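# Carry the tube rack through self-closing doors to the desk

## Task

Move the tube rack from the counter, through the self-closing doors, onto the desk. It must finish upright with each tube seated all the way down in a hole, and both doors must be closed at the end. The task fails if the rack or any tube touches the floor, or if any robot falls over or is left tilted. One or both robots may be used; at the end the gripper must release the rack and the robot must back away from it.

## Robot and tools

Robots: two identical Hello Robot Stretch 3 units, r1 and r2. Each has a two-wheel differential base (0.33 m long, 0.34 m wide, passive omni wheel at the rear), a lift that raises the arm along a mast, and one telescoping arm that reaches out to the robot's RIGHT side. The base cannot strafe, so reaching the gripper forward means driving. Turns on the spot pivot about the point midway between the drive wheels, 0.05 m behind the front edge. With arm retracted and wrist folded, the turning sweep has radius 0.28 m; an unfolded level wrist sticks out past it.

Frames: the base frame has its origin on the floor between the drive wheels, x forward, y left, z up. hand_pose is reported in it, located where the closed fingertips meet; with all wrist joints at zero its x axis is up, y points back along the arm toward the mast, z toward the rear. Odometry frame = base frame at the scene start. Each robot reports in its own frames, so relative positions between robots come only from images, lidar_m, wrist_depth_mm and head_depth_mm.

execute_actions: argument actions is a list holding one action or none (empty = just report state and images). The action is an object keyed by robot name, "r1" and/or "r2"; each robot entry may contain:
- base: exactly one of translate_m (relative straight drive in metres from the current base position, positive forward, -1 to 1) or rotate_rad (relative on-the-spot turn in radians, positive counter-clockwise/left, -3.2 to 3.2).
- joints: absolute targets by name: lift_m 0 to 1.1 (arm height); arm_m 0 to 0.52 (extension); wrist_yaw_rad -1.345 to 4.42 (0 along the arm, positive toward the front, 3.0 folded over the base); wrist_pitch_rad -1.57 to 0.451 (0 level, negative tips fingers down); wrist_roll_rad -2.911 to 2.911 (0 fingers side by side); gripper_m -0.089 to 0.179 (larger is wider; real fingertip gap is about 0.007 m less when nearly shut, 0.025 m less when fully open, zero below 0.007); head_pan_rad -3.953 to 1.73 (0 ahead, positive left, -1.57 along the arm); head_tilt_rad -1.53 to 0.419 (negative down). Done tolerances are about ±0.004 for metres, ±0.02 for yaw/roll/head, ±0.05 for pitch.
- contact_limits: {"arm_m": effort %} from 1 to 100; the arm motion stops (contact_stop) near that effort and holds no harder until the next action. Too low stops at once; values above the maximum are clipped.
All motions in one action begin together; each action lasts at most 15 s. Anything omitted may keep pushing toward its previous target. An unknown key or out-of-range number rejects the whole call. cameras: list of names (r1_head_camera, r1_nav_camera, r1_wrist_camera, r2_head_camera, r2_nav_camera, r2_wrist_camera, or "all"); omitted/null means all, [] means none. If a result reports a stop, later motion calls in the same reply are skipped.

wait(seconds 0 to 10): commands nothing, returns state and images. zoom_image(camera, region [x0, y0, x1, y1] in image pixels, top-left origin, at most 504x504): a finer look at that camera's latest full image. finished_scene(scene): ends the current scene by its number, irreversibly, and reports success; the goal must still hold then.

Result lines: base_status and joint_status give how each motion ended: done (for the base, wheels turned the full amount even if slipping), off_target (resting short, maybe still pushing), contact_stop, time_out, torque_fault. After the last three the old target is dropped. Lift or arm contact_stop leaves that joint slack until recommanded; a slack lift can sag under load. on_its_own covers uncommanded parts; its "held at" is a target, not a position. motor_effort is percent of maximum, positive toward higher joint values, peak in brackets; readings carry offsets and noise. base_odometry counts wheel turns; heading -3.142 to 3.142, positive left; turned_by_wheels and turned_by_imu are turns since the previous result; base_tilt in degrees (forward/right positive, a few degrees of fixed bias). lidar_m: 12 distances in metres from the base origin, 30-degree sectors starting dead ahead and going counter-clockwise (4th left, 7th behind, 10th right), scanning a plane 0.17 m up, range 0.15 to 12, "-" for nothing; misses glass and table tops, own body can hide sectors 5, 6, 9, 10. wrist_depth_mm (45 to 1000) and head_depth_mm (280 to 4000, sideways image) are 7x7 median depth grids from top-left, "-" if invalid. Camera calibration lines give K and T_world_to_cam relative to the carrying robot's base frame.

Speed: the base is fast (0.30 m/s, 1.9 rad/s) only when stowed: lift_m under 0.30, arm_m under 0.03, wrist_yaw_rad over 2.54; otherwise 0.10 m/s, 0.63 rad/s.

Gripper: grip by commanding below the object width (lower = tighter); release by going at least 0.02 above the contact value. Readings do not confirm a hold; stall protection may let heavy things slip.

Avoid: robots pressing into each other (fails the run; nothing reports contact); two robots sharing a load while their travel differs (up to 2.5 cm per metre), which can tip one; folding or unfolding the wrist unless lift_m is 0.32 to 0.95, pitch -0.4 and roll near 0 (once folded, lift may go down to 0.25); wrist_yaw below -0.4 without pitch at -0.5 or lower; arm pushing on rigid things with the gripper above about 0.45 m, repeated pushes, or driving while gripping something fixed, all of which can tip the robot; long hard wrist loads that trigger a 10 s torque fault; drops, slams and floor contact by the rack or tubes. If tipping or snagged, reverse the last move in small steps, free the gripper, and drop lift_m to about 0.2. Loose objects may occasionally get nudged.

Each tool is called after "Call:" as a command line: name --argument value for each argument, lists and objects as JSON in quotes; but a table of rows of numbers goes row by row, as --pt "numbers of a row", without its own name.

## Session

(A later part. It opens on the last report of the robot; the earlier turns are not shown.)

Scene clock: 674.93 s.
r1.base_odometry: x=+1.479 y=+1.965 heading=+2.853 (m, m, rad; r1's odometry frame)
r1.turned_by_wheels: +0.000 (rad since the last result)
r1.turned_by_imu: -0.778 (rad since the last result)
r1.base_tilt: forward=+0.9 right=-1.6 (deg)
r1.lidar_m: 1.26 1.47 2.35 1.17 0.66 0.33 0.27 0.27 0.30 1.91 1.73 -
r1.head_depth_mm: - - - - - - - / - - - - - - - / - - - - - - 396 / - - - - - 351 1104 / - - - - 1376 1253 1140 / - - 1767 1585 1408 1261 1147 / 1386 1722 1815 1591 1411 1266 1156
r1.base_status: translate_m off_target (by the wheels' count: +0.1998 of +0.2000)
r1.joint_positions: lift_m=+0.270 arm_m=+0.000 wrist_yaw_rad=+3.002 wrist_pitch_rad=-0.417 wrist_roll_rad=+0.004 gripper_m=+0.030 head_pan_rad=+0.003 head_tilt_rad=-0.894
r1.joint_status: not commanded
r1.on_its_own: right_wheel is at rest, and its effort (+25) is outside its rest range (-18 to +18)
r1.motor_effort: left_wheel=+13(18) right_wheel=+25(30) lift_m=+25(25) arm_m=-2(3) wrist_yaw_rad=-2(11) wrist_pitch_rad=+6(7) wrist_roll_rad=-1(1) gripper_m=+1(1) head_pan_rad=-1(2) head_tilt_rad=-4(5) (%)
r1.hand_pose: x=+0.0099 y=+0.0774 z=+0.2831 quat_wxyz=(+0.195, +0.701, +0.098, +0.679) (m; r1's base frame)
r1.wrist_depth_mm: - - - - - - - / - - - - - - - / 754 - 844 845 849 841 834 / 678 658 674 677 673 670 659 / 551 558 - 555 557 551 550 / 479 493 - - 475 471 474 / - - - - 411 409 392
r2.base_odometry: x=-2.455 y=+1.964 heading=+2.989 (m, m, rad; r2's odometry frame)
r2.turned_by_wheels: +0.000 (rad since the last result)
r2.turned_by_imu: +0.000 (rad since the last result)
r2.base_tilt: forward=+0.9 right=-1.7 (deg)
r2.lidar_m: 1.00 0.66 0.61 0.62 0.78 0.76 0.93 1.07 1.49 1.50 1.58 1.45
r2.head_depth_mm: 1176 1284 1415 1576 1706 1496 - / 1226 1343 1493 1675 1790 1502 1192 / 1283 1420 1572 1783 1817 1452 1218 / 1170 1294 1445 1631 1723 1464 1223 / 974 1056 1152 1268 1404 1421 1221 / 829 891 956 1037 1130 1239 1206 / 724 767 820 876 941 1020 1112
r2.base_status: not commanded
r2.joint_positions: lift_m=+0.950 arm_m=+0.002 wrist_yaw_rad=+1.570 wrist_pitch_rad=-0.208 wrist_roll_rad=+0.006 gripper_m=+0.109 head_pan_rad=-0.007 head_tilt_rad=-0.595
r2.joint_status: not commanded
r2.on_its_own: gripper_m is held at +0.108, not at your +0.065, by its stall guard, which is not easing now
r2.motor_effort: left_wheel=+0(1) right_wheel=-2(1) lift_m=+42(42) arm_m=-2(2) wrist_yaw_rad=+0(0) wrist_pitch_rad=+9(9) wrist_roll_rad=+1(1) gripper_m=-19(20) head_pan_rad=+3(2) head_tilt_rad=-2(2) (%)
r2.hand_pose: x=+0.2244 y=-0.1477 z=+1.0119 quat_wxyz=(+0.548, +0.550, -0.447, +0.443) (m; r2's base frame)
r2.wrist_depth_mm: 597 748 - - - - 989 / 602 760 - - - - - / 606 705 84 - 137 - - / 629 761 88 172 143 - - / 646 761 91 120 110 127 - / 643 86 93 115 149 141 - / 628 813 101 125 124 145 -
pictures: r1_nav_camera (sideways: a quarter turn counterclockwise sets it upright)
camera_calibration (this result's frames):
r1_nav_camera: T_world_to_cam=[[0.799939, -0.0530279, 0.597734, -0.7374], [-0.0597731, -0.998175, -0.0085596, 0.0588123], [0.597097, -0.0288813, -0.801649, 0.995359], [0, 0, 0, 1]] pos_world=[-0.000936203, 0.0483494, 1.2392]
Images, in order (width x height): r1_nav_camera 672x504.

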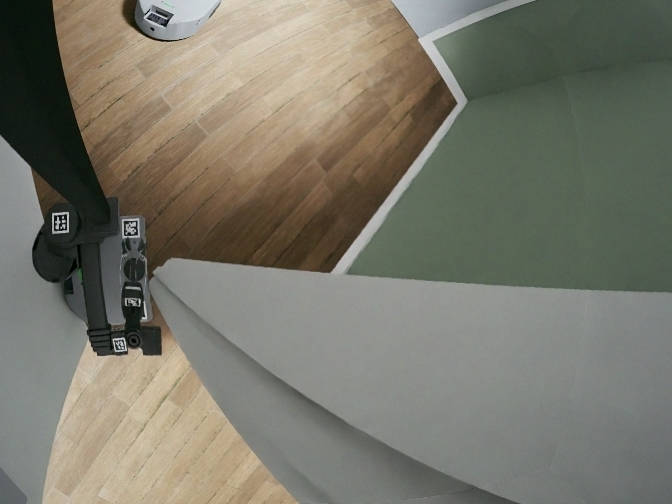

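Call:
execute_actions --actions '[{"r1":{"base":{"translate_m":-0.12}}}]' --cameras '[]'

Call:
execute_actions --actions '[{"r1":{"base":{"rotate_rad":1.0}}}]' --cameras '["r1_nav_camera"]'

Scene clock: 680.33 s.
r1.base_odometry: x=+1.594 y=+1.931 heading=+2.853 (m, m, rad; r1's odometry frame)
r1.turned_by_wheels: +0.000 (rad since the last result)
r1.turned_by_imu: -0.002 (rad since the last result)
r1.base_tilt: forward=+0.8 right=-1.5 (deg)
r1.lidar_m: 0.19 1.64 2.44 1.18 0.50 0.31 0.28 0.29 0.35 2.00 1.77 0.18
r1.head_depth_mm: - - - - 541 1224 1133 / - - - - 319 634 1128 / - - - 295 357 538 1092 / - - - 338 455 852 1127 / - 1474 1717 1542 1389 1252 1144 / 1308 1621 1795 1581 1412 1256 1143 / 1507 1925 1821 1598 1417 1261 1147
r1.base_status: done
r1.joint_positions: lift_m=+0.270 arm_m=+0.000 wrist_yaw_rad=+3.002 wrist_pitch_rad=-0.417 wrist_roll_rad=+0.004 gripper_m=+0.030 head_pan_rad=+0.003 head_tilt_rad=-0.894
r1.joint_status: not commanded
r1.motor_effort: left_wheel=+1(11) right_wheel=-1(19) lift_m=+24(25) arm_m=-2(2) wrist_yaw_rad=-2(2) wrist_pitch_rad=+6(7) wrist_roll_rad=-1(1) gripper_m=+0(0) head_pan_rad=-1(2) head_tilt_rad=-4(4) (%)
r1.hand_pose: x=+0.0100 y=+0.0774 z=+0.2831 quat_wxyz=(+0.195, +0.701, +0.097, +0.679) (m; r1's base frame)
r1.wrist_depth_mm: 578 - - - - - - / 612 - - - - - - / 623 - 858 845 855 835 851 / 579 663 681 679 673 669 667 / 523 562 - 557 555 558 545 / 468 490 - - 470 477 470 / - - - - 412 412 410
r2.base_odometry: x=-2.455 y=+1.964 heading=+2.989 (m, m, rad; r2's odometry frame)
r2.turned_by_wheels: +0.000 (rad since the last result)
r2.turned_by_imu: +0.000 (rad since the last result)
r2.base_tilt: forward=+1.0 right=-1.7 (deg)
r2.lidar_m: 1.00 0.66 0.61 0.62 0.78 0.77 0.96 1.18 1.49 1.50 1.58 1.45
r2.head_depth_mm: 1172 1286 1425 1574 1708 1503 - / 1226 1344 1491 1671 1782 1497 1192 / 1277 1415 1576 1769 1818 1463 1218 / 1171 1292 1454 1630 1723 1463 1218 / 972 1056 1153 1269 1408 1425 1227 / 832 887 958 1036 1131 1242 1204 / 722 768 819 876 942 1018 1110
r2.base_status: not commanded
r2.joint_positions: lift_m=+0.950 arm_m=+0.002 wrist_yaw_rad=+1.570 wrist_pitch_rad=-0.208 wrist_roll_rad=+0.006 gripper_m=+0.109 head_pan_rad=-0.007 head_tilt_rad=-0.595
r2.joint_status: not commanded
r2.on_its_own: gripper_m is held at +0.108, not at your +0.065, by its stall guard, which is not easing now
r2.motor_effort: left_wheel=+1(1) right_wheel=-1(1) lift_m=+42(42) arm_m=-2(1) wrist_yaw_rad=+1(0) wrist_pitch_rad=+9(9) wrist_roll_rad=+1(1) gripper_m=-20(20) head_pan_rad=+2(2) head_tilt_rad=-2(2) (%)
r2.hand_pose: x=+0.2244 y=-0.1477 z=+1.0119 quat_wxyz=(+0.548, +0.550, -0.447, +0.443) (m; r2's base frame)
r2.wrist_depth_mm: 595 740 - - - - 989 / 602 740 - - - - - / 611 715 84 - 137 - - / 628 767 88 172 144 - - / 627 737 91 121 110 127 - / 634 86 93 115 149 140 - / 642 826 101 124 123 145 -
pictures: none
No camera images: the call's "cameras" was empty. Leave "cameras" out to get every camera's image.

Scene clock: 682.33 s.
r1.base_odometry: x=+1.595 y=+1.931 heading=-2.431 (m, m, rad; r1's odometry frame)
r1.turned_by_wheels: +0.999 (rad since the last result)
r1.turned_by_imu: +0.943 (rad since the last result)
r1.base_tilt: forward=+0.7 right=-1.6 (deg)
r1.lidar_m: 2.44 1.19 0.57 0.30 0.25 0.25 0.28 2.13 1.78 0.19 0.18 1.37
r1.head_depth_mm: 2291 2070 1774 1553 1385 1244 664 / 2303 2088 1783 1550 1377 1242 1116 / 2375 2107 1802 1563 1393 1252 1138 / 2390 2117 1813 1576 1400 1255 1135 / 2407 2118 1797 1581 1393 1254 1131 / 2415 2135 1833 1545 1419 1265 1146 / 2503 2147 1833 1463 1406 1262 1146
r1.base_status: done
r1.joint_positions: lift_m=+0.270 arm_m=+0.000 wrist_yaw_rad=+2.977 wrist_pitch_rad=-0.417 wrist_roll_rad=+0.003 gripper_m=+0.030 head_pan_rad=+0.003 head_tilt_rad=-0.894
r1.joint_status: not commanded
r1.on_its_own: wrist_yaw_rad is at rest, and its effort (+19) is outside its rest range (-12 to +12)
r1.motor_effort: left_wheel=-4(30) right_wheel=+18(27) lift_m=+25(25) arm_m=+4(8) wrist_yaw_rad=+19(31) wrist_pitch_rad=+6(6) wrist_roll_rad=-1(1) gripper_m=+0(0) head_pan_rad=-2(2) head_tilt_rad=-4(4) (%)
r1.hand_pose: x=+0.0155 y=+0.0769 z=+0.2831 quat_wxyz=(+0.203, +0.702, +0.089, +0.676) (m; r1's base frame)
r1.wrist_depth_mm: - 295 357 518 763 - - / 227 - 379 565 846 - - / 241 - 400 616 865 833 803 / 255 - 446 645 678 675 676 / 267 307 - 553 552 552 551 / 276 324 - - 474 467 466 / - - - - 409 412 411
r2.base_odometry: x=-2.455 y=+1.964 heading=+2.989 (m, m, rad; r2's odometry frame)
r2.turned_by_wheels: +0.000 (rad since the last result)
r2.turned_by_imu: +0.000 (rad since the last result)
r2.base_tilt: forward=+0.9 right=-1.6 (deg)
r2.lidar_m: 1.00 0.66 0.61 0.62 0.78 0.77 0.95 1.18 1.49 1.51 1.58 1.45
r2.head_depth_mm: 1175 1283 1414 1572 1713 1492 - / 1228 1348 1489 1679 1783 1498 1194 / 1280 1415 1575 1766 1808 1450 1226 / 1172 1296 1447 1638 1717 1465 1222 / 972 1058 1152 1272 1412 1427 1222 / 830 890 959 1036 1131 1241 1213 / 723 768 817 877 944 1018 1109
r2.base_status: not commanded
r2.joint_positions: lift_m=+0.950 arm_m=+0.002 wrist_yaw_rad=+1.570 wrist_pitch_rad=-0.208 wrist_roll_rad=+0.006 gripper_m=+0.109 head_pan_rad=-0.007 head_tilt_rad=-0.595
r2.joint_status: not commanded
r2.on_its_own: gripper_m is held at +0.108, not at your +0.065, by its stall guard, which is not easing now
r2.motor_effort: left_wheel=+1(1) right_wheel=-1(2) lift_m=+42(42) arm_m=-2(2) wrist_yaw_rad=+1(1) wrist_pitch_rad=+9(9) wrist_roll_rad=+1(1) gripper_m=-20(20) head_pan_rad=+2(2) head_tilt_rad=-2(2) (%)
r2.hand_pose: x=+0.2244 y=-0.1477 z=+1.0119 quat_wxyz=(+0.548, +0.550, -0.447, +0.443) (m; r2's base frame)
r2.wrist_depth_mm: 585 726 978 - - - - / 609 761 - - - - - / 628 727 84 - 137 - - / 629 778 88 172 143 - - / 625 752 91 121 110 127 - / 644 85 93 115 149 140 - / 631 830 101 125 124 146 -
pictures: r1_nav_camera (sideways: a quarter turn counterclockwise sets it upright)
camera_calibration (this result's frames):
r1_nav_camera: T_world_to_cam=[[0.800153, -0.0530269, 0.597448, -0.737028], [-0.0597756, -0.998175, -0.00853723, 0.0587832], [0.59681, -0.0288817, -0.801863, 0.995639], [0, 0, 0, 1]] pos_world=[-0.000958691, 0.0483494, 1.2392]
Images, in order (width x height): r1_nav_camera 672x504.

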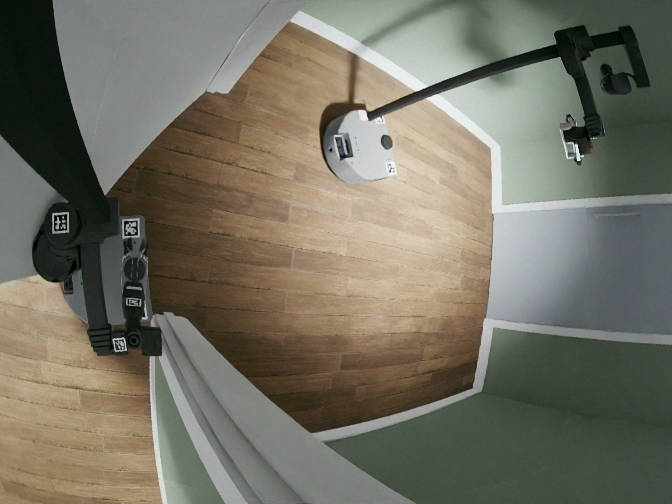

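Call:
execute_actions --actions '[{"r1":{"base":{"rotate_rad":0.45}}}]' --cameras '[]'

Call:
execute_actions --actions '[{"r1":{"base":{"translate_m":0.2}}}]' --cameras '["r1_nav_camera"]'

Scene clock: 687.73 s.
r1.base_odometry: x=+1.595 y=+1.931 heading=-1.981 (m, m, rad; r1's odometry frame)
r1.turned_by_wheels: +0.450 (rad since the last result)
r1.turned_by_imu: +0.201 (rad since the last result)
r1.base_tilt: forward=+0.7 right=-1.4 (deg)
r1.lidar_m: 1.24 1.22 0.38 0.25 0.24 0.24 2.84 1.90 0.90 0.20 0.19 2.02
r1.head_depth_mm: 2274 2075 1768 1560 1392 1241 795 / 2380 2079 1801 1556 1376 1242 1139 / 2421 2077 1810 1570 1393 1255 1139 / 2485 2109 1793 1581 1388 1257 1137 / 2492 2129 1613 1543 1386 1263 1140 / 2347 2142 1596 1530 1411 1273 1150 / 2021 2058 1766 1589 1414 1273 1156
r1.base_status: done
r1.joint_positions: lift_m=+0.270 arm_m=+0.000 wrist_yaw_rad=+2.956 wrist_pitch_rad=-0.417 wrist_roll_rad=+0.003 gripper_m=+0.030 head_pan_rad=+0.003 head_tilt_rad=-0.894
r1.joint_status: not commanded
r1.on_its_own: wrist_yaw_rad is held at +2.955, not at your +3.000, by its stall guard, which is not easing now
r1.motor_effort: left_wheel=-2(12) right_wheel=+9(22) lift_m=+24(25) arm_m=+4(4) wrist_yaw_rad=-1(29) wrist_pitch_rad=+6(6) wrist_roll_rad=-1(1) gripper_m=+1(0) head_pan_rad=-1(2) head_tilt_rad=-3(3) (%)
r1.hand_pose: x=+0.0202 y=+0.0761 z=+0.2831 quat_wxyz=(+0.210, +0.703, +0.081, +0.674) (m; r1's base frame)
r1.wrist_depth_mm: - 251 292 383 535 727 - / - 271 314 413 608 988 - / 223 - 338 457 715 835 853 / 239 - 366 506 679 674 673 / 253 284 383 530 561 551 546 / 269 305 - - 469 475 473 / - - - - 415 410 408
r2.base_odometry: x=-2.455 y=+1.964 heading=+2.989 (m, m, rad; r2's odometry frame)
r2.turned_by_wheels: +0.000 (rad since the last result)
r2.turned_by_imu: +0.000 (rad since the last result)
r2.base_tilt: forward=+0.9 right=-1.6 (deg)
r2.lidar_m: 1.00 0.66 0.61 0.62 0.78 0.76 0.95 1.19 1.49 1.51 1.58 1.45
r2.head_depth_mm: 1176 1292 1410 1570 1710 1496 - / 1224 1348 1490 1674 1784 1501 1194 / 1278 1406 1579 1784 1809 1458 1223 / 1173 1295 1446 1635 1731 1459 1222 / 971 1052 1152 1269 1412 1428 1222 / 831 889 955 1038 1131 1240 1210 / 724 767 818 875 940 1019 1106
r2.base_status: not commanded
r2.joint_positions: lift_m=+0.950 arm_m=+0.002 wrist_yaw_rad=+1.570 wrist_pitch_rad=-0.208 wrist_roll_rad=+0.006 gripper_m=+0.109 head_pan_rad=-0.007 head_tilt_rad=-0.595
r2.joint_status: not commanded
r2.on_its_own: gripper_m is held at +0.108, not at your +0.065, by its stall guard, which is not easing now
r2.motor_effort: left_wheel=+1(1) right_wheel=-1(2) lift_m=+42(43) arm_m=-2(2) wrist_yaw_rad=+0(1) wrist_pitch_rad=+9(10) wrist_roll_rad=+1(1) gripper_m=-20(20) head_pan_rad=+2(3) head_tilt_rad=-2(2) (%)
r2.hand_pose: x=+0.2244 y=-0.1477 z=+1.0119 quat_wxyz=(+0.548, +0.550, -0.447, +0.443) (m; r2's base frame)
r2.wrist_depth_mm: 600 735 977 - - - 976 / 610 744 - - - - - / 606 726 84 - 137 - - / 624 778 88 173 144 - - / 642 749 91 120 110 127 - / 643 86 92 115 149 140 - / 637 802 101 125 124 146 -
pictures: none
No camera images: the call's "cameras" was empty. Leave "cameras" out to get every camera's image.

Scene clock: 690.13 s.
r1.base_odometry: x=+1.515 y=+1.748 heading=-1.981 (m, m, rad; r1's odometry frame)
r1.turned_by_wheels: +0.000 (rad since the last result)
r1.turned_by_imu: -0.602 (rad since the last result)
r1.base_tilt: forward=+0.9 right=-1.4 (deg)
r1.lidar_m: 1.70 2.38 1.14 0.54 0.31 0.27 0.27 0.32 1.98 0.48 0.16 0.18
r1.head_depth_mm: 1451 1577 1673 1549 1379 463 498 / 1814 1929 1805 1565 1382 1249 762 / 2293 2077 1798 1566 1388 1249 1137 / 2355 2099 1800 1582 1399 1249 1133 / 2322 2113 1800 1577 1397 1252 1157 / 2256 2112 1827 1595 1409 1265 1144 / 2222 2128 1820 1592 1408 1267 1145
r1.base_status: done
r1.joint_positions: lift_m=+0.270 arm_m=+0.000 wrist_yaw_rad=+2.957 wrist_pitch_rad=-0.417 wrist_roll_rad=+0.004 gripper_m=+0.030 head_pan_rad=+0.002 head_tilt_rad=-0.893
r1.joint_status: not commanded
r1.on_its_own: wrist_yaw_rad is held at +2.955, not at your +3.000, by its stall guard, which is not easing now
r1.motor_effort: left_wheel=+0(26) right_wheel=+11(67) lift_m=+27(28) arm_m=+3(12) wrist_yaw_rad=-2(24) wrist_pitch_rad=+7(7) wrist_roll_rad=-1(1) gripper_m=+1(1) head_pan_rad=-2(2) head_tilt_rad=-4(4) (%)
r1.hand_pose: x=+0.0200 y=+0.0760 z=+0.2829 quat_wxyz=(+0.210, +0.703, +0.082, +0.674) (m; r1's base frame)
r1.wrist_depth_mm: - 534 729 - - - - / 295 548 771 - - 881 - / 320 - 782 862 852 832 847 / 325 - 664 659 678 669 671 / 334 426 586 555 560 556 546 / 328 425 - - 470 468 471 / - - - - 408 409 409
r2.base_odometry: x=-2.455 y=+1.964 heading=+2.989 (m, m, rad; r2's odometry frame)
r2.turned_by_wheels: +0.000 (rad since the last result)
r2.turned_by_imu: +0.000 (rad since the last result)
r2.base_tilt: forward=+0.9 right=-1.7 (deg)
r2.lidar_m: 1.00 0.66 0.61 0.62 0.78 0.76 0.94 1.15 1.49 1.51 1.58 1.45
r2.head_depth_mm: 1172 1284 1423 1573 1712 1504 - / 1228 1344 1498 1668 1778 1499 1195 / 1287 1409 1569 1785 1819 1454 1223 / 1176 1292 1442 1631 1727 1463 1223 / 974 1056 1150 1273 1412 1423 1225 / 828 890 956 1038 1130 1240 1209 / 726 768 820 876 941 1017 1103
r2.base_status: not commanded
r2.joint_positions: lift_m=+0.950 arm_m=+0.002 wrist_yaw_rad=+1.570 wrist_pitch_rad=-0.208 wrist_roll_rad=+0.006 gripper_m=+0.109 head_pan_rad=-0.007 head_tilt_rad=-0.595
r2.joint_status: not commanded
r2.on_its_own: gripper_m is held at +0.108, not at your +0.065, by its stall guard, which is not easing now
r2.motor_effort: left_wheel=+1(1) right_wheel=-2(1) lift_m=+42(43) arm_m=-2(2) wrist_yaw_rad=+1(1) wrist_pitch_rad=+9(9) wrist_roll_rad=+1(1) gripper_m=-20(20) head_pan_rad=+4(3) head_tilt_rad=-2(2) (%)
r2.hand_pose: x=+0.2244 y=-0.1477 z=+1.0119 quat_wxyz=(+0.548, +0.550, -0.447, +0.443) (m; r2's base frame)
r2.wrist_depth_mm: 592 743 - - - - 990 / 592 742 - - - - - / 615 715 84 - 137 - - / 622 774 88 173 144 - - / 635 756 91 120 110 127 - / 645 86 93 115 149 141 - / 630 818 101 124 124 145 -
pictures: r1_nav_camera (sideways: a quarter turn counterclockwise sets it upright)
camera_calibration (this result's frames):
r1_nav_camera: T_world_to_cam=[[0.799516, -0.0532318, 0.598282, -0.738111], [-0.0600204, -0.99816, -0.00860233, 0.0588695], [0.597639, -0.0290314, -0.80124, 0.994824], [0, 0, 0, 1]] pos_world=[-0.000881015, 0.0483513, 1.2392]
Images, in order (width x height): r1_nav_camera 672x504.

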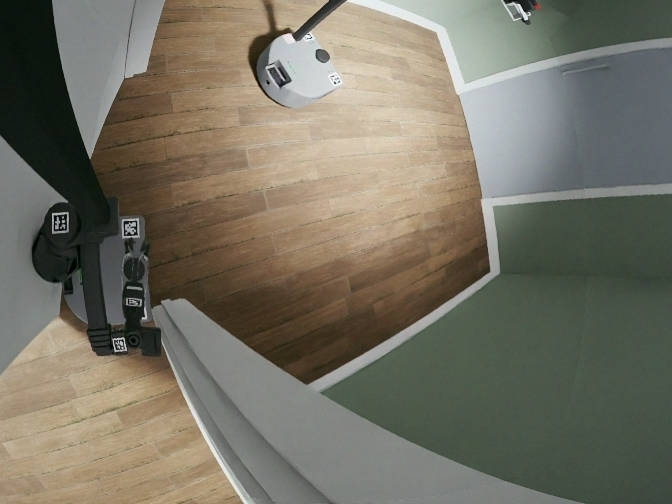

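Call:
execute_actions --actions '[{"r1":{"base":{"rotate_rad":-1.4}}}]' --cameras '["r1_nav_camera"]'

Scene clock: 695.63 s.
r1.base_odometry: x=+1.515 y=+1.748 heading=+2.902 (m, m, rad; r1's odometry frame)
r1.turned_by_wheels: -1.400 (rad since the last result)
r1.turned_by_imu: -1.392 (rad since the last result)
r1.base_tilt: forward=+0.8 right=-1.5 (deg)
r1.lidar_m: 0.16 0.16 0.23 2.36 1.15 1.14 0.37 0.23 0.21 0.22 0.26 1.85
r1.head_depth_mm: 1755 1975 1772 1545 1380 1238 1125 / 1740 1993 1807 1563 1378 1247 1136 / 1732 1983 1799 1553 1398 1249 1133 / 1733 1985 1760 1511 1359 1168 1088 / 536 486 534 570 314 411 786 / - - - - 295 362 1114 / - - - - - 393 1151
r1.base_status: done
r1.joint_positions: lift_m=+0.270 arm_m=+0.000 wrist_yaw_rad=+2.957 wrist_pitch_rad=-0.417 wrist_roll_rad=+0.004 gripper_m=+0.030 head_pan_rad=+0.002 head_tilt_rad=-0.893
r1.joint_status: not commanded
r1.on_its_own: wrist_yaw_rad is held at +2.955, not at your +3.000, by its stall guard, which is not easing now
r1.motor_effort: left_wheel=+1(11) right_wheel=+0(7) lift_m=+27(27) arm_m=+2(4) wrist_yaw_rad=-1(1) wrist_pitch_rad=+6(6) wrist_roll_rad=-1(1) gripper_m=+1(0) head_pan_rad=-2(2) head_tilt_rad=-5(4) (%)
r1.hand_pose: x=+0.0200 y=+0.0760 z=+0.2829 quat_wxyz=(+0.210, +0.703, +0.082, +0.674) (m; r1's base frame)
r1.wrist_depth_mm: - - - - - 206 140 / - - - - - 209 147 / 826 - 849 839 849 214 154 / 676 - 676 675 670 207 163 / 574 541 591 551 533 212 166 / 479 491 - - 334 231 176 / - - - - 401 242 198
r2.base_odometry: x=-2.455 y=+1.964 heading=+2.989 (m, m, rad; r2's odometry frame)
r2.turned_by_wheels: +0.000 (rad since the last result)
r2.turned_by_imu: +0.000 (rad since the last result)
r2.base_tilt: forward=+1.0 right=-1.8 (deg)
r2.lidar_m: 1.00 0.66 0.61 0.62 0.78 0.76 0.92 1.02 1.49 1.50 1.58 1.45
r2.head_depth_mm: 1177 1286 1416 1571 1715 1497 - / 1220 1352 1490 1679 1790 1507 1194 / 1282 1408 1565 1787 1807 1462 1219 / 1175 1293 1448 1638 1728 1467 1224 / 973 1057 1152 1263 1414 1419 1224 / 830 889 957 1035 1131 1240 1211 / 725 770 819 879 941 1017 1111
r2.base_status: not commanded
r2.joint_positions: lift_m=+0.950 arm_m=+0.002 wrist_yaw_rad=+1.570 wrist_pitch_rad=-0.208 wrist_roll_rad=+0.006 gripper_m=+0.109 head_pan_rad=-0.007 head_tilt_rad=-0.595
r2.joint_status: not commanded
r2.on_its_own: gripper_m is held at +0.108, not at your +0.065, by its stall guard, which is not easing now
r2.motor_effort: left_wheel=+1(1) right_wheel=-1(2) lift_m=+42(42) arm_m=-3(1) wrist_yaw_rad=+1(0) wrist_pitch_rad=+9(9) wrist_roll_rad=+1(1) gripper_m=-20(20) head_pan_rad=+2(2) head_tilt_rad=-2(2) (%)
r2.hand_pose: x=+0.2244 y=-0.1477 z=+1.0119 quat_wxyz=(+0.548, +0.550, -0.447, +0.443) (m; r2's base frame)
r2.wrist_depth_mm: 593 740 - - - - 996 / 599 760 - - - - - / 602 752 84 - 138 - - / 631 762 88 172 143 - - / 642 765 91 121 110 127 - / 643 86 93 115 149 141 - / 635 817 101 125 124 145 -
pictures: r1_nav_camera (sideways: a quarter turn counterclockwise sets it upright)
camera_calibration (this result's frames):
r1_nav_camera: T_world_to_cam=[[0.799563, -0.0532331, 0.598218, -0.738028], [-0.0600229, -0.99816, -0.00859738, 0.058863], [0.597575, -0.0290326, -0.801287, 0.994886], [0, 0, 0, 1]] pos_world=[-0.000885912, 0.0483513, 1.2392]
Images, in order (width x height): r1_nav_camera 672x504.

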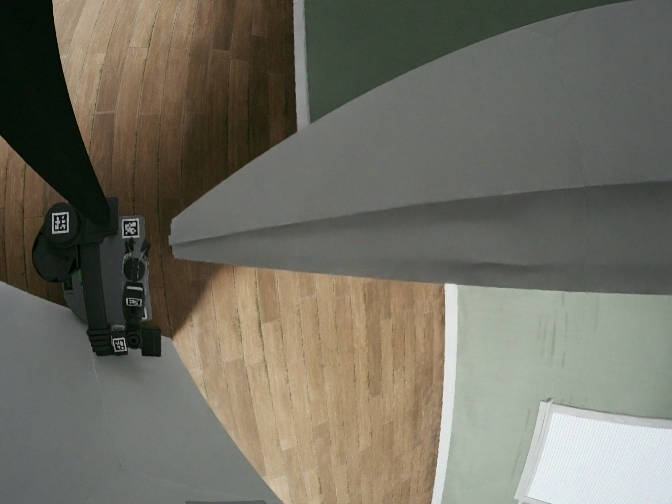

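Call:
execute_actions --actions '[{"r1":{"base":{"rotate_rad":-1.1}}}]' --cameras '["r1_nav_camera"]'

Scene clock: 701.10 s.
r1.base_odometry: x=+1.515 y=+1.748 heading=+1.803 (m, m, rad; r1's odometry frame)
r1.turned_by_wheels: -1.099 (rad since the last result)
r1.turned_by_imu: -0.935 (rad since the last result)
r1.base_tilt: forward=+0.6 right=-1.5 (deg)
r1.lidar_m: 0.25 1.82 0.17 0.18 1.20 2.35 1.11 0.75 0.31 0.21 0.19 0.20
r1.head_depth_mm: - - - 297 349 437 577 / - - 295 339 424 555 805 / 2508 2012 343 419 539 770 1100 / 2560 2114 1788 1560 1398 1252 1137 / 2509 2127 1797 1574 1407 1253 1138 / 2347 2117 1820 1581 1402 1257 1144 / 2145 2136 1826 1584 1416 1279 524
r1.base_status: rotate_rad off_target (by the wheels' count: -1.0986 of -1.1000)
r1.joint_positions: lift_m=+0.270 arm_m=+0.000 wrist_yaw_rad=+2.956 wrist_pitch_rad=-0.418 wrist_roll_rad=+0.004 gripper_m=+0.030 head_pan_rad=+0.002 head_tilt_rad=-0.896
r1.joint_status: not commanded
r1.on_its_own: wrist_yaw_rad is held at +2.955, not at your +3.000, by its stall guard, which is not easing now; left_wheel is at rest, and its effort (+51) is outside its rest range (-18 to +18)
r1.motor_effort: left_wheel=+51(89) right_wheel=+2(17) lift_m=+27(27) arm_m=+4(12) wrist_yaw_rad=-1(31) wrist_pitch_rad=+7(8) wrist_roll_rad=-1(1) gripper_m=+0(0) head_pan_rad=-2(1) head_tilt_rad=-3(5) (%)
r1.hand_pose: x=+0.0201 y=+0.0760 z=+0.2828 quat_wxyz=(+0.210, +0.703, +0.082, +0.674) (m; r1's base frame)
r1.wrist_depth_mm: - - 244 205 201 - - / - - 982 225 223 - - / 862 - 819 248 257 854 833 / 672 - 647 279 543 667 667 / 557 538 591 324 532 554 548 / 477 487 - - 471 472 467 / - - - - 402 411 411
r2.base_odometry: x=-2.455 y=+1.964 heading=+2.989 (m, m, rad; r2's odometry frame)
r2.turned_by_wheels: +0.000 (rad since the last result)
r2.turned_by_imu: +0.000 (rad since the last result)
r2.base_tilt: forward=+1.0 right=-1.6 (deg)
r2.lidar_m: 1.00 0.66 0.61 0.62 0.78 0.77 0.92 1.09 1.49 1.51 1.58 1.45
r2.head_depth_mm: 1178 1286 1422 1574 1703 1504 - / 1228 1352 1486 1674 1786 1500 1190 / 1276 1416 1581 1776 1816 1457 1223 / 1174 1297 1452 1633 1726 1461 1224 / 971 1056 1157 1268 1410 1425 1223 / 830 888 958 1036 1133 1242 1209 / 723 768 817 878 941 1018 1110
r2.base_status: not commanded
r2.joint_positions: lift_m=+0.950 arm_m=+0.002 wrist_yaw_rad=+1.570 wrist_pitch_rad=-0.208 wrist_roll_rad=+0.006 gripper_m=+0.109 head_pan_rad=-0.007 head_tilt_rad=-0.595
r2.joint_status: not commanded
r2.on_its_own: gripper_m is held at +0.108, not at your +0.065, by its stall guard, which is not easing now
r2.motor_effort: left_wheel=+1(1) right_wheel=-1(1) lift_m=+42(42) arm_m=-2(2) wrist_yaw_rad=+1(0) wrist_pitch_rad=+9(9) wrist_roll_rad=+1(1) gripper_m=-20(21) head_pan_rad=+2(3) head_tilt_rad=-2(3) (%)
r2.hand_pose: x=+0.2244 y=-0.1477 z=+1.0119 quat_wxyz=(+0.548, +0.550, -0.447, +0.443) (m; r2's base frame)
r2.wrist_depth_mm: 592 721 - - - - 967 / 603 737 - - - - - / 608 709 84 - 137 - - / 611 765 88 173 143 - - / 623 755 91 120 110 127 - / 631 86 93 115 149 141 - / 630 810 101 125 123 146 -
pictures: r1_nav_camera (sideways: a quarter turn counterclockwise sets it upright)
camera_calibration (this result's frames):
r1_nav_camera: T_world_to_cam=[[0.801071, -0.0532546, 0.596195, -0.735402], [-0.0600756, -0.998158, -0.00843955, 0.0586578], [0.595546, -0.0290561, -0.802795, 0.996859], [0, 0, 0, 1]] pos_world=[-0.00104287, 0.0483512, 1.23921]
Images, in order (width x height): r1_nav_camera 672x504.

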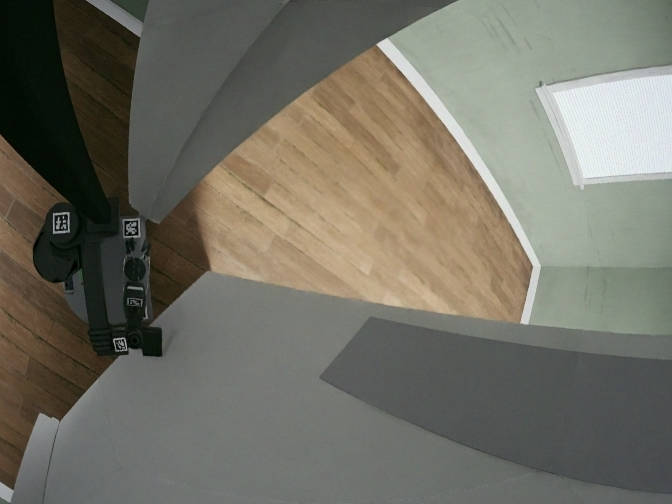

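Call:
execute_actions --actions '[{"r1":{"base":{"translate_m":-0.35}}}]' --cameras '["r1_nav_camera"]'

Scene clock: 706.10 s.
r1.base_odometry: x=+1.596 y=+1.407 heading=+1.803 (m, m, rad; r1's odometry frame)
r1.turned_by_wheels: +0.000 (rad since the last result)
r1.turned_by_imu: -0.005 (rad since the last result)
r1.base_tilt: forward=+0.8 right=-1.4 (deg)
r1.lidar_m: 0.25 0.37 0.91 1.03 1.51 2.07 0.77 0.77 0.56 0.31 0.24 0.24
r1.head_depth_mm: - - - 317 397 532 799 / - - 295 348 447 624 1030 / - - 311 385 511 757 1124 / - 292 339 433 596 961 1141 / - 306 375 492 717 1203 1140 / 289 331 416 569 797 1180 1147 / 300 362 471 594 731 1249 1147
r1.base_status: done
r1.joint_positions: lift_m=+0.270 arm_m=+0.000 wrist_yaw_rad=+2.956 wrist_pitch_rad=-0.418 wrist_roll_rad=+0.004 gripper_m=+0.030 head_pan_rad=+0.002 head_tilt_rad=-0.896
r1.joint_status: not commanded
r1.on_its_own: wrist_yaw_rad is held at +2.955, not at your +3.000, by its stall guard, which is not easing now
r1.motor_effort: left_wheel=+0(39) right_wheel=-1(6) lift_m=+27(26) arm_m=+4(5) wrist_yaw_rad=-1(1) wrist_pitch_rad=+6(6) wrist_roll_rad=-1(1) gripper_m=+1(0) head_pan_rad=-2(2) head_tilt_rad=-3(3) (%)
r1.hand_pose: x=+0.0201 y=+0.0760 z=+0.2828 quat_wxyz=(+0.210, +0.703, +0.082, +0.674) (m; r1's base frame)
r1.wrist_depth_mm: - - - - 906 847 345 / - - - - 990 886 344 / 858 - 854 845 853 712 366 / 684 - 671 681 666 600 391 / 557 536 590 555 552 512 411 / 475 489 - - 471 474 404 / - - - - 413 410 382
r2.base_odometry: x=-2.455 y=+1.964 heading=+2.989 (m, m, rad; r2's odometry frame)
r2.turned_by_wheels: +0.000 (rad since the last result)
r2.turned_by_imu: +0.000 (rad since the last result)
r2.base_tilt: forward=+0.9 right=-1.7 (deg)
r2.lidar_m: 1.00 0.66 0.61 0.62 0.78 0.77 0.79 0.74 1.49 1.50 1.58 1.45
r2.head_depth_mm: 1176 1287 1420 1575 1721 1493 - / 1226 1341 1495 1667 1787 1495 1186 / 1283 1407 1572 1774 1807 1455 1221 / 1171 1297 1447 1633 1724 1458 1219 / 973 1053 1150 1268 1411 1424 1224 / 828 889 956 1039 1129 1244 1207 / 723 770 819 877 940 1021 1111
r2.base_status: not commanded
r2.joint_positions: lift_m=+0.950 arm_m=+0.002 wrist_yaw_rad=+1.570 wrist_pitch_rad=-0.208 wrist_roll_rad=+0.006 gripper_m=+0.109 head_pan_rad=-0.007 head_tilt_rad=-0.595
r2.joint_status: not commanded
r2.on_its_own: gripper_m is held at +0.108, not at your +0.065, by its stall guard, which is not easing now
r2.motor_effort: left_wheel=+1(0) right_wheel=-2(2) lift_m=+42(42) arm_m=-3(3) wrist_yaw_rad=+0(2) wrist_pitch_rad=+9(9) wrist_roll_rad=+1(1) gripper_m=-19(19) head_pan_rad=+3(1) head_tilt_rad=-2(2) (%)
r2.hand_pose: x=+0.2244 y=-0.1477 z=+1.0119 quat_wxyz=(+0.548, +0.550, -0.447, +0.443) (m; r2's base frame)
r2.wrist_depth_mm: 596 730 - - - - 958 / 598 747 - - - - - / 614 728 84 - 137 - - / 625 764 88 173 144 - - / 627 747 91 121 110 127 - / 638 86 93 116 148 140 - / 641 823 101 125 124 146 -
pictures: r1_nav_camera (sideways: a quarter turn counterclockwise sets it upright)
camera_calibration (this result's frames):
r1_nav_camera: T_world_to_cam=[[0.801071, -0.0532549, 0.596195, -0.735402], [-0.0600761, -0.998158, -0.00843955, 0.0586578], [0.595546, -0.0290564, -0.802795, 0.996859], [0, 0, 0, 1]] pos_world=[-0.00104285, 0.0483512, 1.23921]
Images, in order (width x height): r1_nav_camera 672x504.

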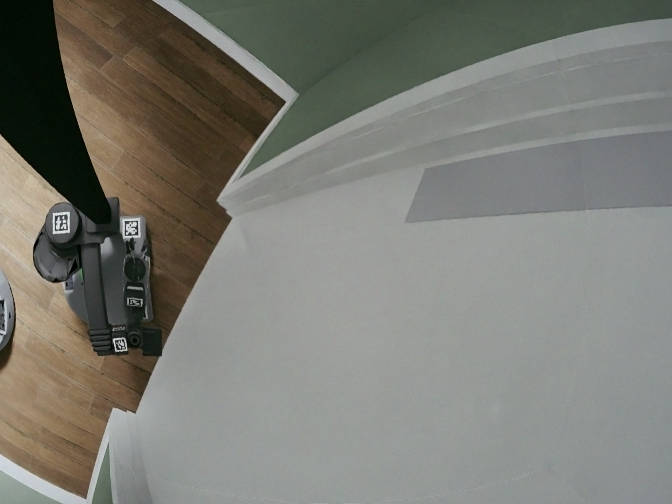

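Call:
execute_actions --actions '[{"r1":{"base":{"translate_m":-0.13}},"r2":{"joints":{"head_pan_rad":-2.6,"head_tilt_rad":-0.5}}}]' --cameras '["r1_nav_camera","r2_nav_camera"]'

Scene clock: 710.37 s.
r1.base_odometry: x=+1.626 y=+1.281 heading=+1.803 (m, m, rad; r1's odometry frame)
r1.turned_by_wheels: +0.000 (rad since the last result)
r1.turned_by_imu: -0.002 (rad since the last result)
r1.base_tilt: forward=+0.8 right=-1.5 (deg)
r1.lidar_m: 0.37 0.52 1.04 1.11 1.62 1.96 0.64 0.64 0.78 0.45 0.35 0.34
r1.head_depth_mm: 304 348 407 488 611 817 1099 / 322 371 437 534 687 958 1123 / 342 397 475 592 782 1158 1138 / 364 428 520 663 919 1229 1133 / 391 465 574 759 1095 1262 1141 / 419 505 643 825 1065 1254 1147 / 453 544 639 769 1308 1261 1146
r1.base_status: done
r1.joint_positions: lift_m=+0.270 arm_m=+0.000 wrist_yaw_rad=+2.956 wrist_pitch_rad=-0.418 wrist_roll_rad=+0.004 gripper_m=+0.030 head_pan_rad=+0.002 head_tilt_rad=-0.896
r1.joint_status: not commanded
r1.on_its_own: wrist_yaw_rad is held at +2.955, not at your +3.000, by its stall guard, which is not easing now
r1.motor_effort: left_wheel=+1(7) right_wheel=+0(4) lift_m=+26(27) arm_m=+4(4) wrist_yaw_rad=-1(1) wrist_pitch_rad=+7(6) wrist_roll_rad=-1(1) gripper_m=+0(1) head_pan_rad=-2(1) head_tilt_rad=-3(3) (%)
r1.hand_pose: x=+0.0201 y=+0.0760 z=+0.2828 quat_wxyz=(+0.210, +0.703, +0.082, +0.674) (m; r1's base frame)
r1.wrist_depth_mm: - - - - 979 897 677 / - - - - - 963 618 / 852 - 841 844 848 845 566 / 672 - 665 677 672 671 496 / 555 539 595 557 559 550 516 / 480 486 - - 473 470 472 / - - - - 413 409 408
r2.base_odometry: x=-2.455 y=+1.964 heading=+2.989 (m, m, rad; r2's odometry frame)
r2.turned_by_wheels: +0.000 (rad since the last result)
r2.turned_by_imu: +0.000 (rad since the last result)
r2.base_tilt: forward=+1.1 right=-1.7 (deg)
r2.lidar_m: 1.00 0.66 0.61 0.62 0.78 0.76 0.67 0.62 1.49 1.50 1.58 1.45
r2.head_depth_mm: 513 521 1027 1094 1180 1275 - / 986 1051 1156 1257 1373 1467 - / 502 561 1143 1263 1462 1608 - / 1203 1315 1453 1608 1794 - - / 1359 1490 1632 1814 1971 - - / 1319 1414 1550 1686 1821 - - / 1248 1336 1450 1566 1670 - -
r2.base_status: not commanded
r2.joint_positions: lift_m=+0.950 arm_m=+0.002 wrist_yaw_rad=+1.570 wrist_pitch_rad=-0.208 wrist_roll_rad=+0.006 gripper_m=+0.109 head_pan_rad=-2.593 head_tilt_rad=-0.507
r2.joint_status: all done
r2.on_its_own: gripper_m is held at +0.108, not at your +0.065, by its stall guard, which is not easing now
r2.motor_effort: left_wheel=+1(1) right_wheel=-2(1) lift_m=+42(42) arm_m=-1(2) wrist_yaw_rad=+0(1) wrist_pitch_rad=+9(9) wrist_roll_rad=+1(1) gripper_m=-19(19) head_pan_rad=-3(31) head_tilt_rad=+3(11) (%)
r2.hand_pose: x=+0.2244 y=-0.1477 z=+1.0119 quat_wxyz=(+0.548, +0.550, -0.447, +0.443) (m; r2's base frame)
r2.wrist_depth_mm: 585 737 995 - - - 981 / 604 751 - - - - - / 617 711 84 - 137 - - / 628 761 88 171 144 - - / 638 747 91 121 110 127 - / 640 86 93 115 149 141 - / 628 814 101 125 123 146 -
pictures: r1_nav_camera (sideways: a quarter turn counterclockwise sets it upright), r2_nav_camera (sideways: a quarter turn counterclockwise sets it upright)
camera_calibration (this result's frames):
r1_nav_camera: T_world_to_cam=[[0.801071, -0.053255, 0.596195, -0.735402], [-0.0600762, -0.998158, -0.00843956, 0.0586579], [0.595547, -0.0290564, -0.802795, 0.996859], [0, 0, 0, 1]] pos_world=[-0.00104284, 0.0483512, 1.23921]
r2_nav_camera: T_world_to_cam=[[-0.401771, -0.255795, 0.879289, -1.1047], [-0.520127, 0.854021, 0.0107842, 0.0468014], [-0.75369, -0.453009, -0.476167, 0.583726], [0, 0, 0, 1]] pos_world=[0.0204526, -0.0581142, 1.2488]
Images, in order (width x height): r1_nav_camera 672x504, r2_nav_camera 672x504.

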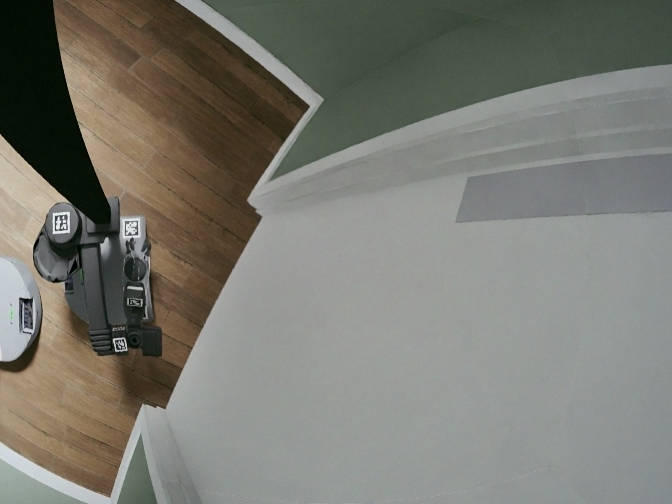

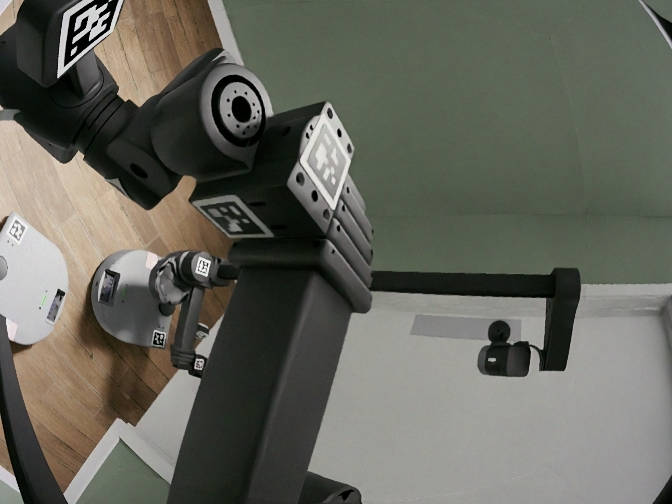

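Call:
execute_actions --actions '[{"r1":{"base":{"rotate_rad":-0.5}}}]' --cameras '[]'

Call:
execute_actions --actions '[{"r1":{"base":{"translate_m":-0.5}}}]' --cameras '["r1_nav_camera","r2_nav_camera"]'

Scene clock: 724.23 s.
r1.base_odometry: x=+1.626 y=+1.281 heading=+1.304 (m, m, rad; r1's odometry frame)
r1.turned_by_wheels: -0.500 (rad since the last result)
r1.turned_by_imu: -0.498 (rad since the last result)
r1.base_tilt: forward=+0.7 right=-1.6 (deg)
r1.lidar_m: 0.34 0.37 0.52 1.04 1.12 1.67 1.96 0.64 0.64 0.73 0.44 0.35
r1.head_depth_mm: 296 338 407 511 683 1040 1124 / 296 342 410 517 696 1065 1134 / 298 344 416 526 710 1093 1138 / 298 348 420 533 724 1130 1135 / 300 351 425 538 734 1166 1143 / 303 355 430 548 751 1200 1147 / 304 357 434 556 764 1144 1150
r1.base_status: done
r1.joint_positions: lift_m=+0.270 arm_m=+0.000 wrist_yaw_rad=+2.956 wrist_pitch_rad=-0.418 wrist_roll_rad=+0.004 gripper_m=+0.030 head_pan_rad=+0.002 head_tilt_rad=-0.896
r1.joint_status: not commanded
r1.on_its_own: wrist_yaw_rad is held at +2.955, not at your +3.000, by its stall guard, which is not easing now
r1.motor_effort: left_wheel=+2(8) right_wheel=-1(5) lift_m=+26(27) arm_m=+4(4) wrist_yaw_rad=-1(1) wrist_pitch_rad=+7(7) wrist_roll_rad=-1(1) gripper_m=+0(0) head_pan_rad=-2(2) head_tilt_rad=-3(3) (%)
r1.hand_pose: x=+0.0201 y=+0.0760 z=+0.2828 quat_wxyz=(+0.210, +0.703, +0.082, +0.674) (m; r1's base frame)
r1.wrist_depth_mm: - 960 - - 673 478 363 / - - - - 677 513 367 / 864 - 863 845 669 531 371 / 681 - 671 676 644 540 376 / 554 539 594 554 551 517 377 / 477 487 - - 472 474 384 / - - - - 412 411 390
r2.base_odometry: x=-2.455 y=+1.964 heading=+2.989 (m, m, rad; r2's odometry frame)
r2.turned_by_wheels: +0.000 (rad since the last result)
r2.turned_by_imu: +0.000 (rad since the last result)
r2.base_tilt: forward=+1.1 right=-1.6 (deg)
r2.lidar_m: 1.00 0.66 0.61 0.62 0.78 0.77 0.66 0.64 1.49 1.51 1.58 1.45
r2.head_depth_mm: 513 528 1024 1099 1181 1274 - / 976 1064 1153 1259 1369 1475 - / 565 628 697 1261 1404 1610 - / 1207 1320 1451 1614 1791 - - / 1368 1498 1634 1820 1964 - - / 1318 1422 1542 1692 1835 - - / 1241 1344 1448 1570 1678 - -
r2.base_status: not commanded
r2.joint_positions: lift_m=+0.950 arm_m=+0.002 wrist_yaw_rad=+1.570 wrist_pitch_rad=-0.208 wrist_roll_rad=+0.006 gripper_m=+0.109 head_pan_rad=-2.593 head_tilt_rad=-0.507
r2.joint_status: not commanded
r2.on_its_own: gripper_m is held at +0.108, not at your +0.065, by its stall guard, which is not easing now
r2.motor_effort: left_wheel=+1(1) right_wheel=-1(1) lift_m=+42(42) arm_m=-2(2) wrist_yaw_rad=+0(0) wrist_pitch_rad=+9(9) wrist_roll_rad=+1(1) gripper_m=-20(20) head_pan_rad=-3(2) head_tilt_rad=+3(2) (%)
r2.hand_pose: x=+0.2244 y=-0.1477 z=+1.0119 quat_wxyz=(+0.548, +0.550, -0.447, +0.443) (m; r2's base frame)
r2.wrist_depth_mm: 593 729 - - - - 997 / 603 740 - - - - - / 616 732 84 - 137 - - / 625 748 88 172 144 - - / 634 749 91 121 110 127 - / 640 86 93 115 149 140 - / 639 815 101 124 124 146 -
pictures: none
No camera images: the call's "cameras" was empty. Leave "cameras" out to get every camera's image.

Scene clock: 727.47 s.
r1.base_odometry: x=+1.494 y=+0.798 heading=+1.304 (m, m, rad; r1's odometry frame)
r1.turned_by_wheels: +0.000 (rad since the last result)
r1.turned_by_imu: -0.005 (rad since the last result)
r1.base_tilt: forward=+0.8 right=-1.4 (deg)
r1.lidar_m: 0.84 0.90 1.11 1.09 1.17 1.48 1.46 1.28 1.01 0.35 0.98 0.85
r1.head_depth_mm: 775 900 1094 1378 1383 1242 1029 / 782 914 1098 1388 1390 1243 1139 / 786 919 1108 1398 1386 1254 1127 / 793 926 1122 1416 1393 1260 1140 / 802 939 1139 1443 1399 1265 1141 / 804 944 1151 1467 1397 1260 1136 / 812 954 1159 1364 1413 1265 1145
r1.base_status: done
r1.joint_positions: lift_m=+0.270 arm_m=+0.000 wrist_yaw_rad=+2.956 wrist_pitch_rad=-0.418 wrist_roll_rad=+0.004 gripper_m=+0.030 head_pan_rad=+0.002 head_tilt_rad=-0.896
r1.joint_status: not commanded
r1.on_its_own: wrist_yaw_rad is held at +2.955, not at your +3.000, by its stall guard, which is not easing now
r1.motor_effort: left_wheel=+2(7) right_wheel=-1(6) lift_m=+27(27) arm_m=+4(4) wrist_yaw_rad=-1(1) wrist_pitch_rad=+7(7) wrist_roll_rad=-1(1) gripper_m=+2(0) head_pan_rad=-2(2) head_tilt_rad=-3(3) (%)
r1.hand_pose: x=+0.0201 y=+0.0760 z=+0.2828 quat_wxyz=(+0.210, +0.703, +0.082, +0.674) (m; r1's base frame)
r1.wrist_depth_mm: - - - - - - 799 / - - - - - - 795 / 864 - 853 848 832 844 773 / 684 - 668 661 661 664 672 / 555 544 597 559 556 554 550 / 473 489 - - 475 467 468 / - - - - 411 407 413
r2.base_odometry: x=-2.455 y=+1.964 heading=+2.989 (m, m, rad; r2's odometry frame)
r2.turned_by_wheels: +0.000 (rad since the last result)
r2.turned_by_imu: +0.000 (rad since the last result)
r2.base_tilt: forward=+0.9 right=-1.7 (deg)
r2.lidar_m: 1.00 0.66 0.61 0.62 0.78 0.76 0.87 1.09 0.35 0.50 1.58 1.45
r2.head_depth_mm: 909 967 1026 1097 1179 1277 - / 985 1063 1158 1258 1374 1471 - / 1036 1114 1220 1348 1513 1615 - / 1204 1311 1452 1618 1780 - - / 1366 1496 1630 1820 1972 - - / 1313 1414 1547 1688 1823 - - / 1250 1329 1444 1575 1676 - -
r2.base_status: not commanded
r2.joint_positions: lift_m=+0.950 arm_m=+0.002 wrist_yaw_rad=+1.570 wrist_pitch_rad=-0.208 wrist_roll_rad=+0.006 gripper_m=+0.109 head_pan_rad=-2.593 head_tilt_rad=-0.507
r2.joint_status: not commanded
r2.on_its_own: gripper_m is held at +0.108, not at your +0.065, by its stall guard, which is not easing now
r2.motor_effort: left_wheel=+0(1) right_wheel=-2(1) lift_m=+43(42) arm_m=-1(1) wrist_yaw_rad=+1(1) wrist_pitch_rad=+10(9) wrist_roll_rad=+1(1) gripper_m=-20(20) head_pan_rad=-3(3) head_tilt_rad=+2(2) (%)
r2.hand_pose: x=+0.2244 y=-0.1477 z=+1.0119 quat_wxyz=(+0.548, +0.550, -0.447, +0.443) (m; r2's base frame)
r2.wrist_depth_mm: 582 729 - - - - 976 / 595 752 - - - - - / 595 717 84 - 137 - - / 646 768 88 172 143 - - / 643 758 91 121 110 127 - / 648 86 93 115 148 140 - / 626 824 101 125 124 146 -
pictures: r1_nav_camera (sideways: a quarter turn counterclockwise sets it upright), r2_nav_camera (sideways: a quarter turn counterclockwise sets it upright)
camera_calibration (this result's frames):
r1_nav_camera: T_world_to_cam=[[0.801073, -0.0532531, 0.596193, -0.7354], [-0.0600738, -0.998158, -0.00843942, 0.0586577], [0.595545, -0.029055, -0.802796, 0.996861], [0, 0, 0, 1]] pos_world=[-0.00104309, 0.0483511, 1.23921]
r2_nav_camera: T_world_to_cam=[[-0.401776, -0.255787, 0.879289, -1.1047], [-0.52011, 0.854031, 0.0107842, 0.0468013], [-0.753699, -0.452994, -0.476167, 0.583726], [0, 0, 0, 1]] pos_world=[0.0204514, -0.0581145, 1.2488]
Images, in order (width x height): r1_nav_camera 672x504, r2_nav_camera 672x504.

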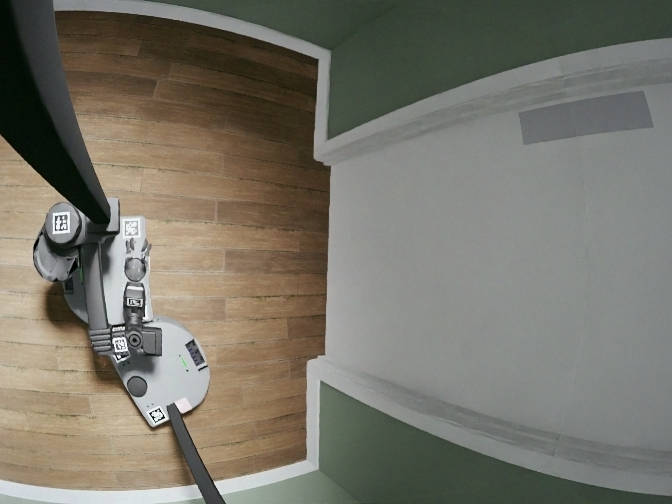

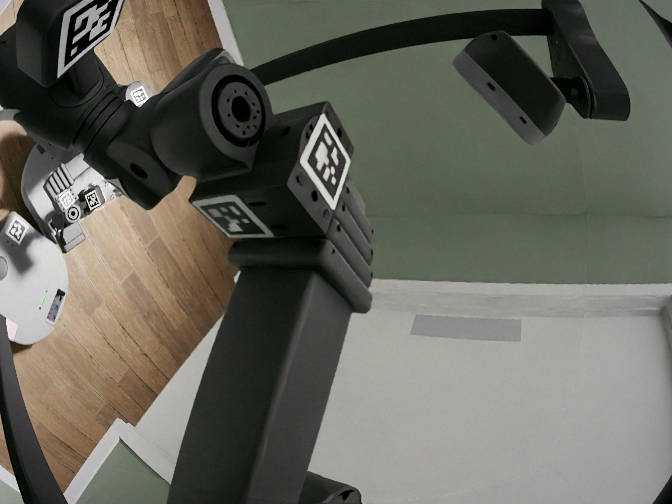

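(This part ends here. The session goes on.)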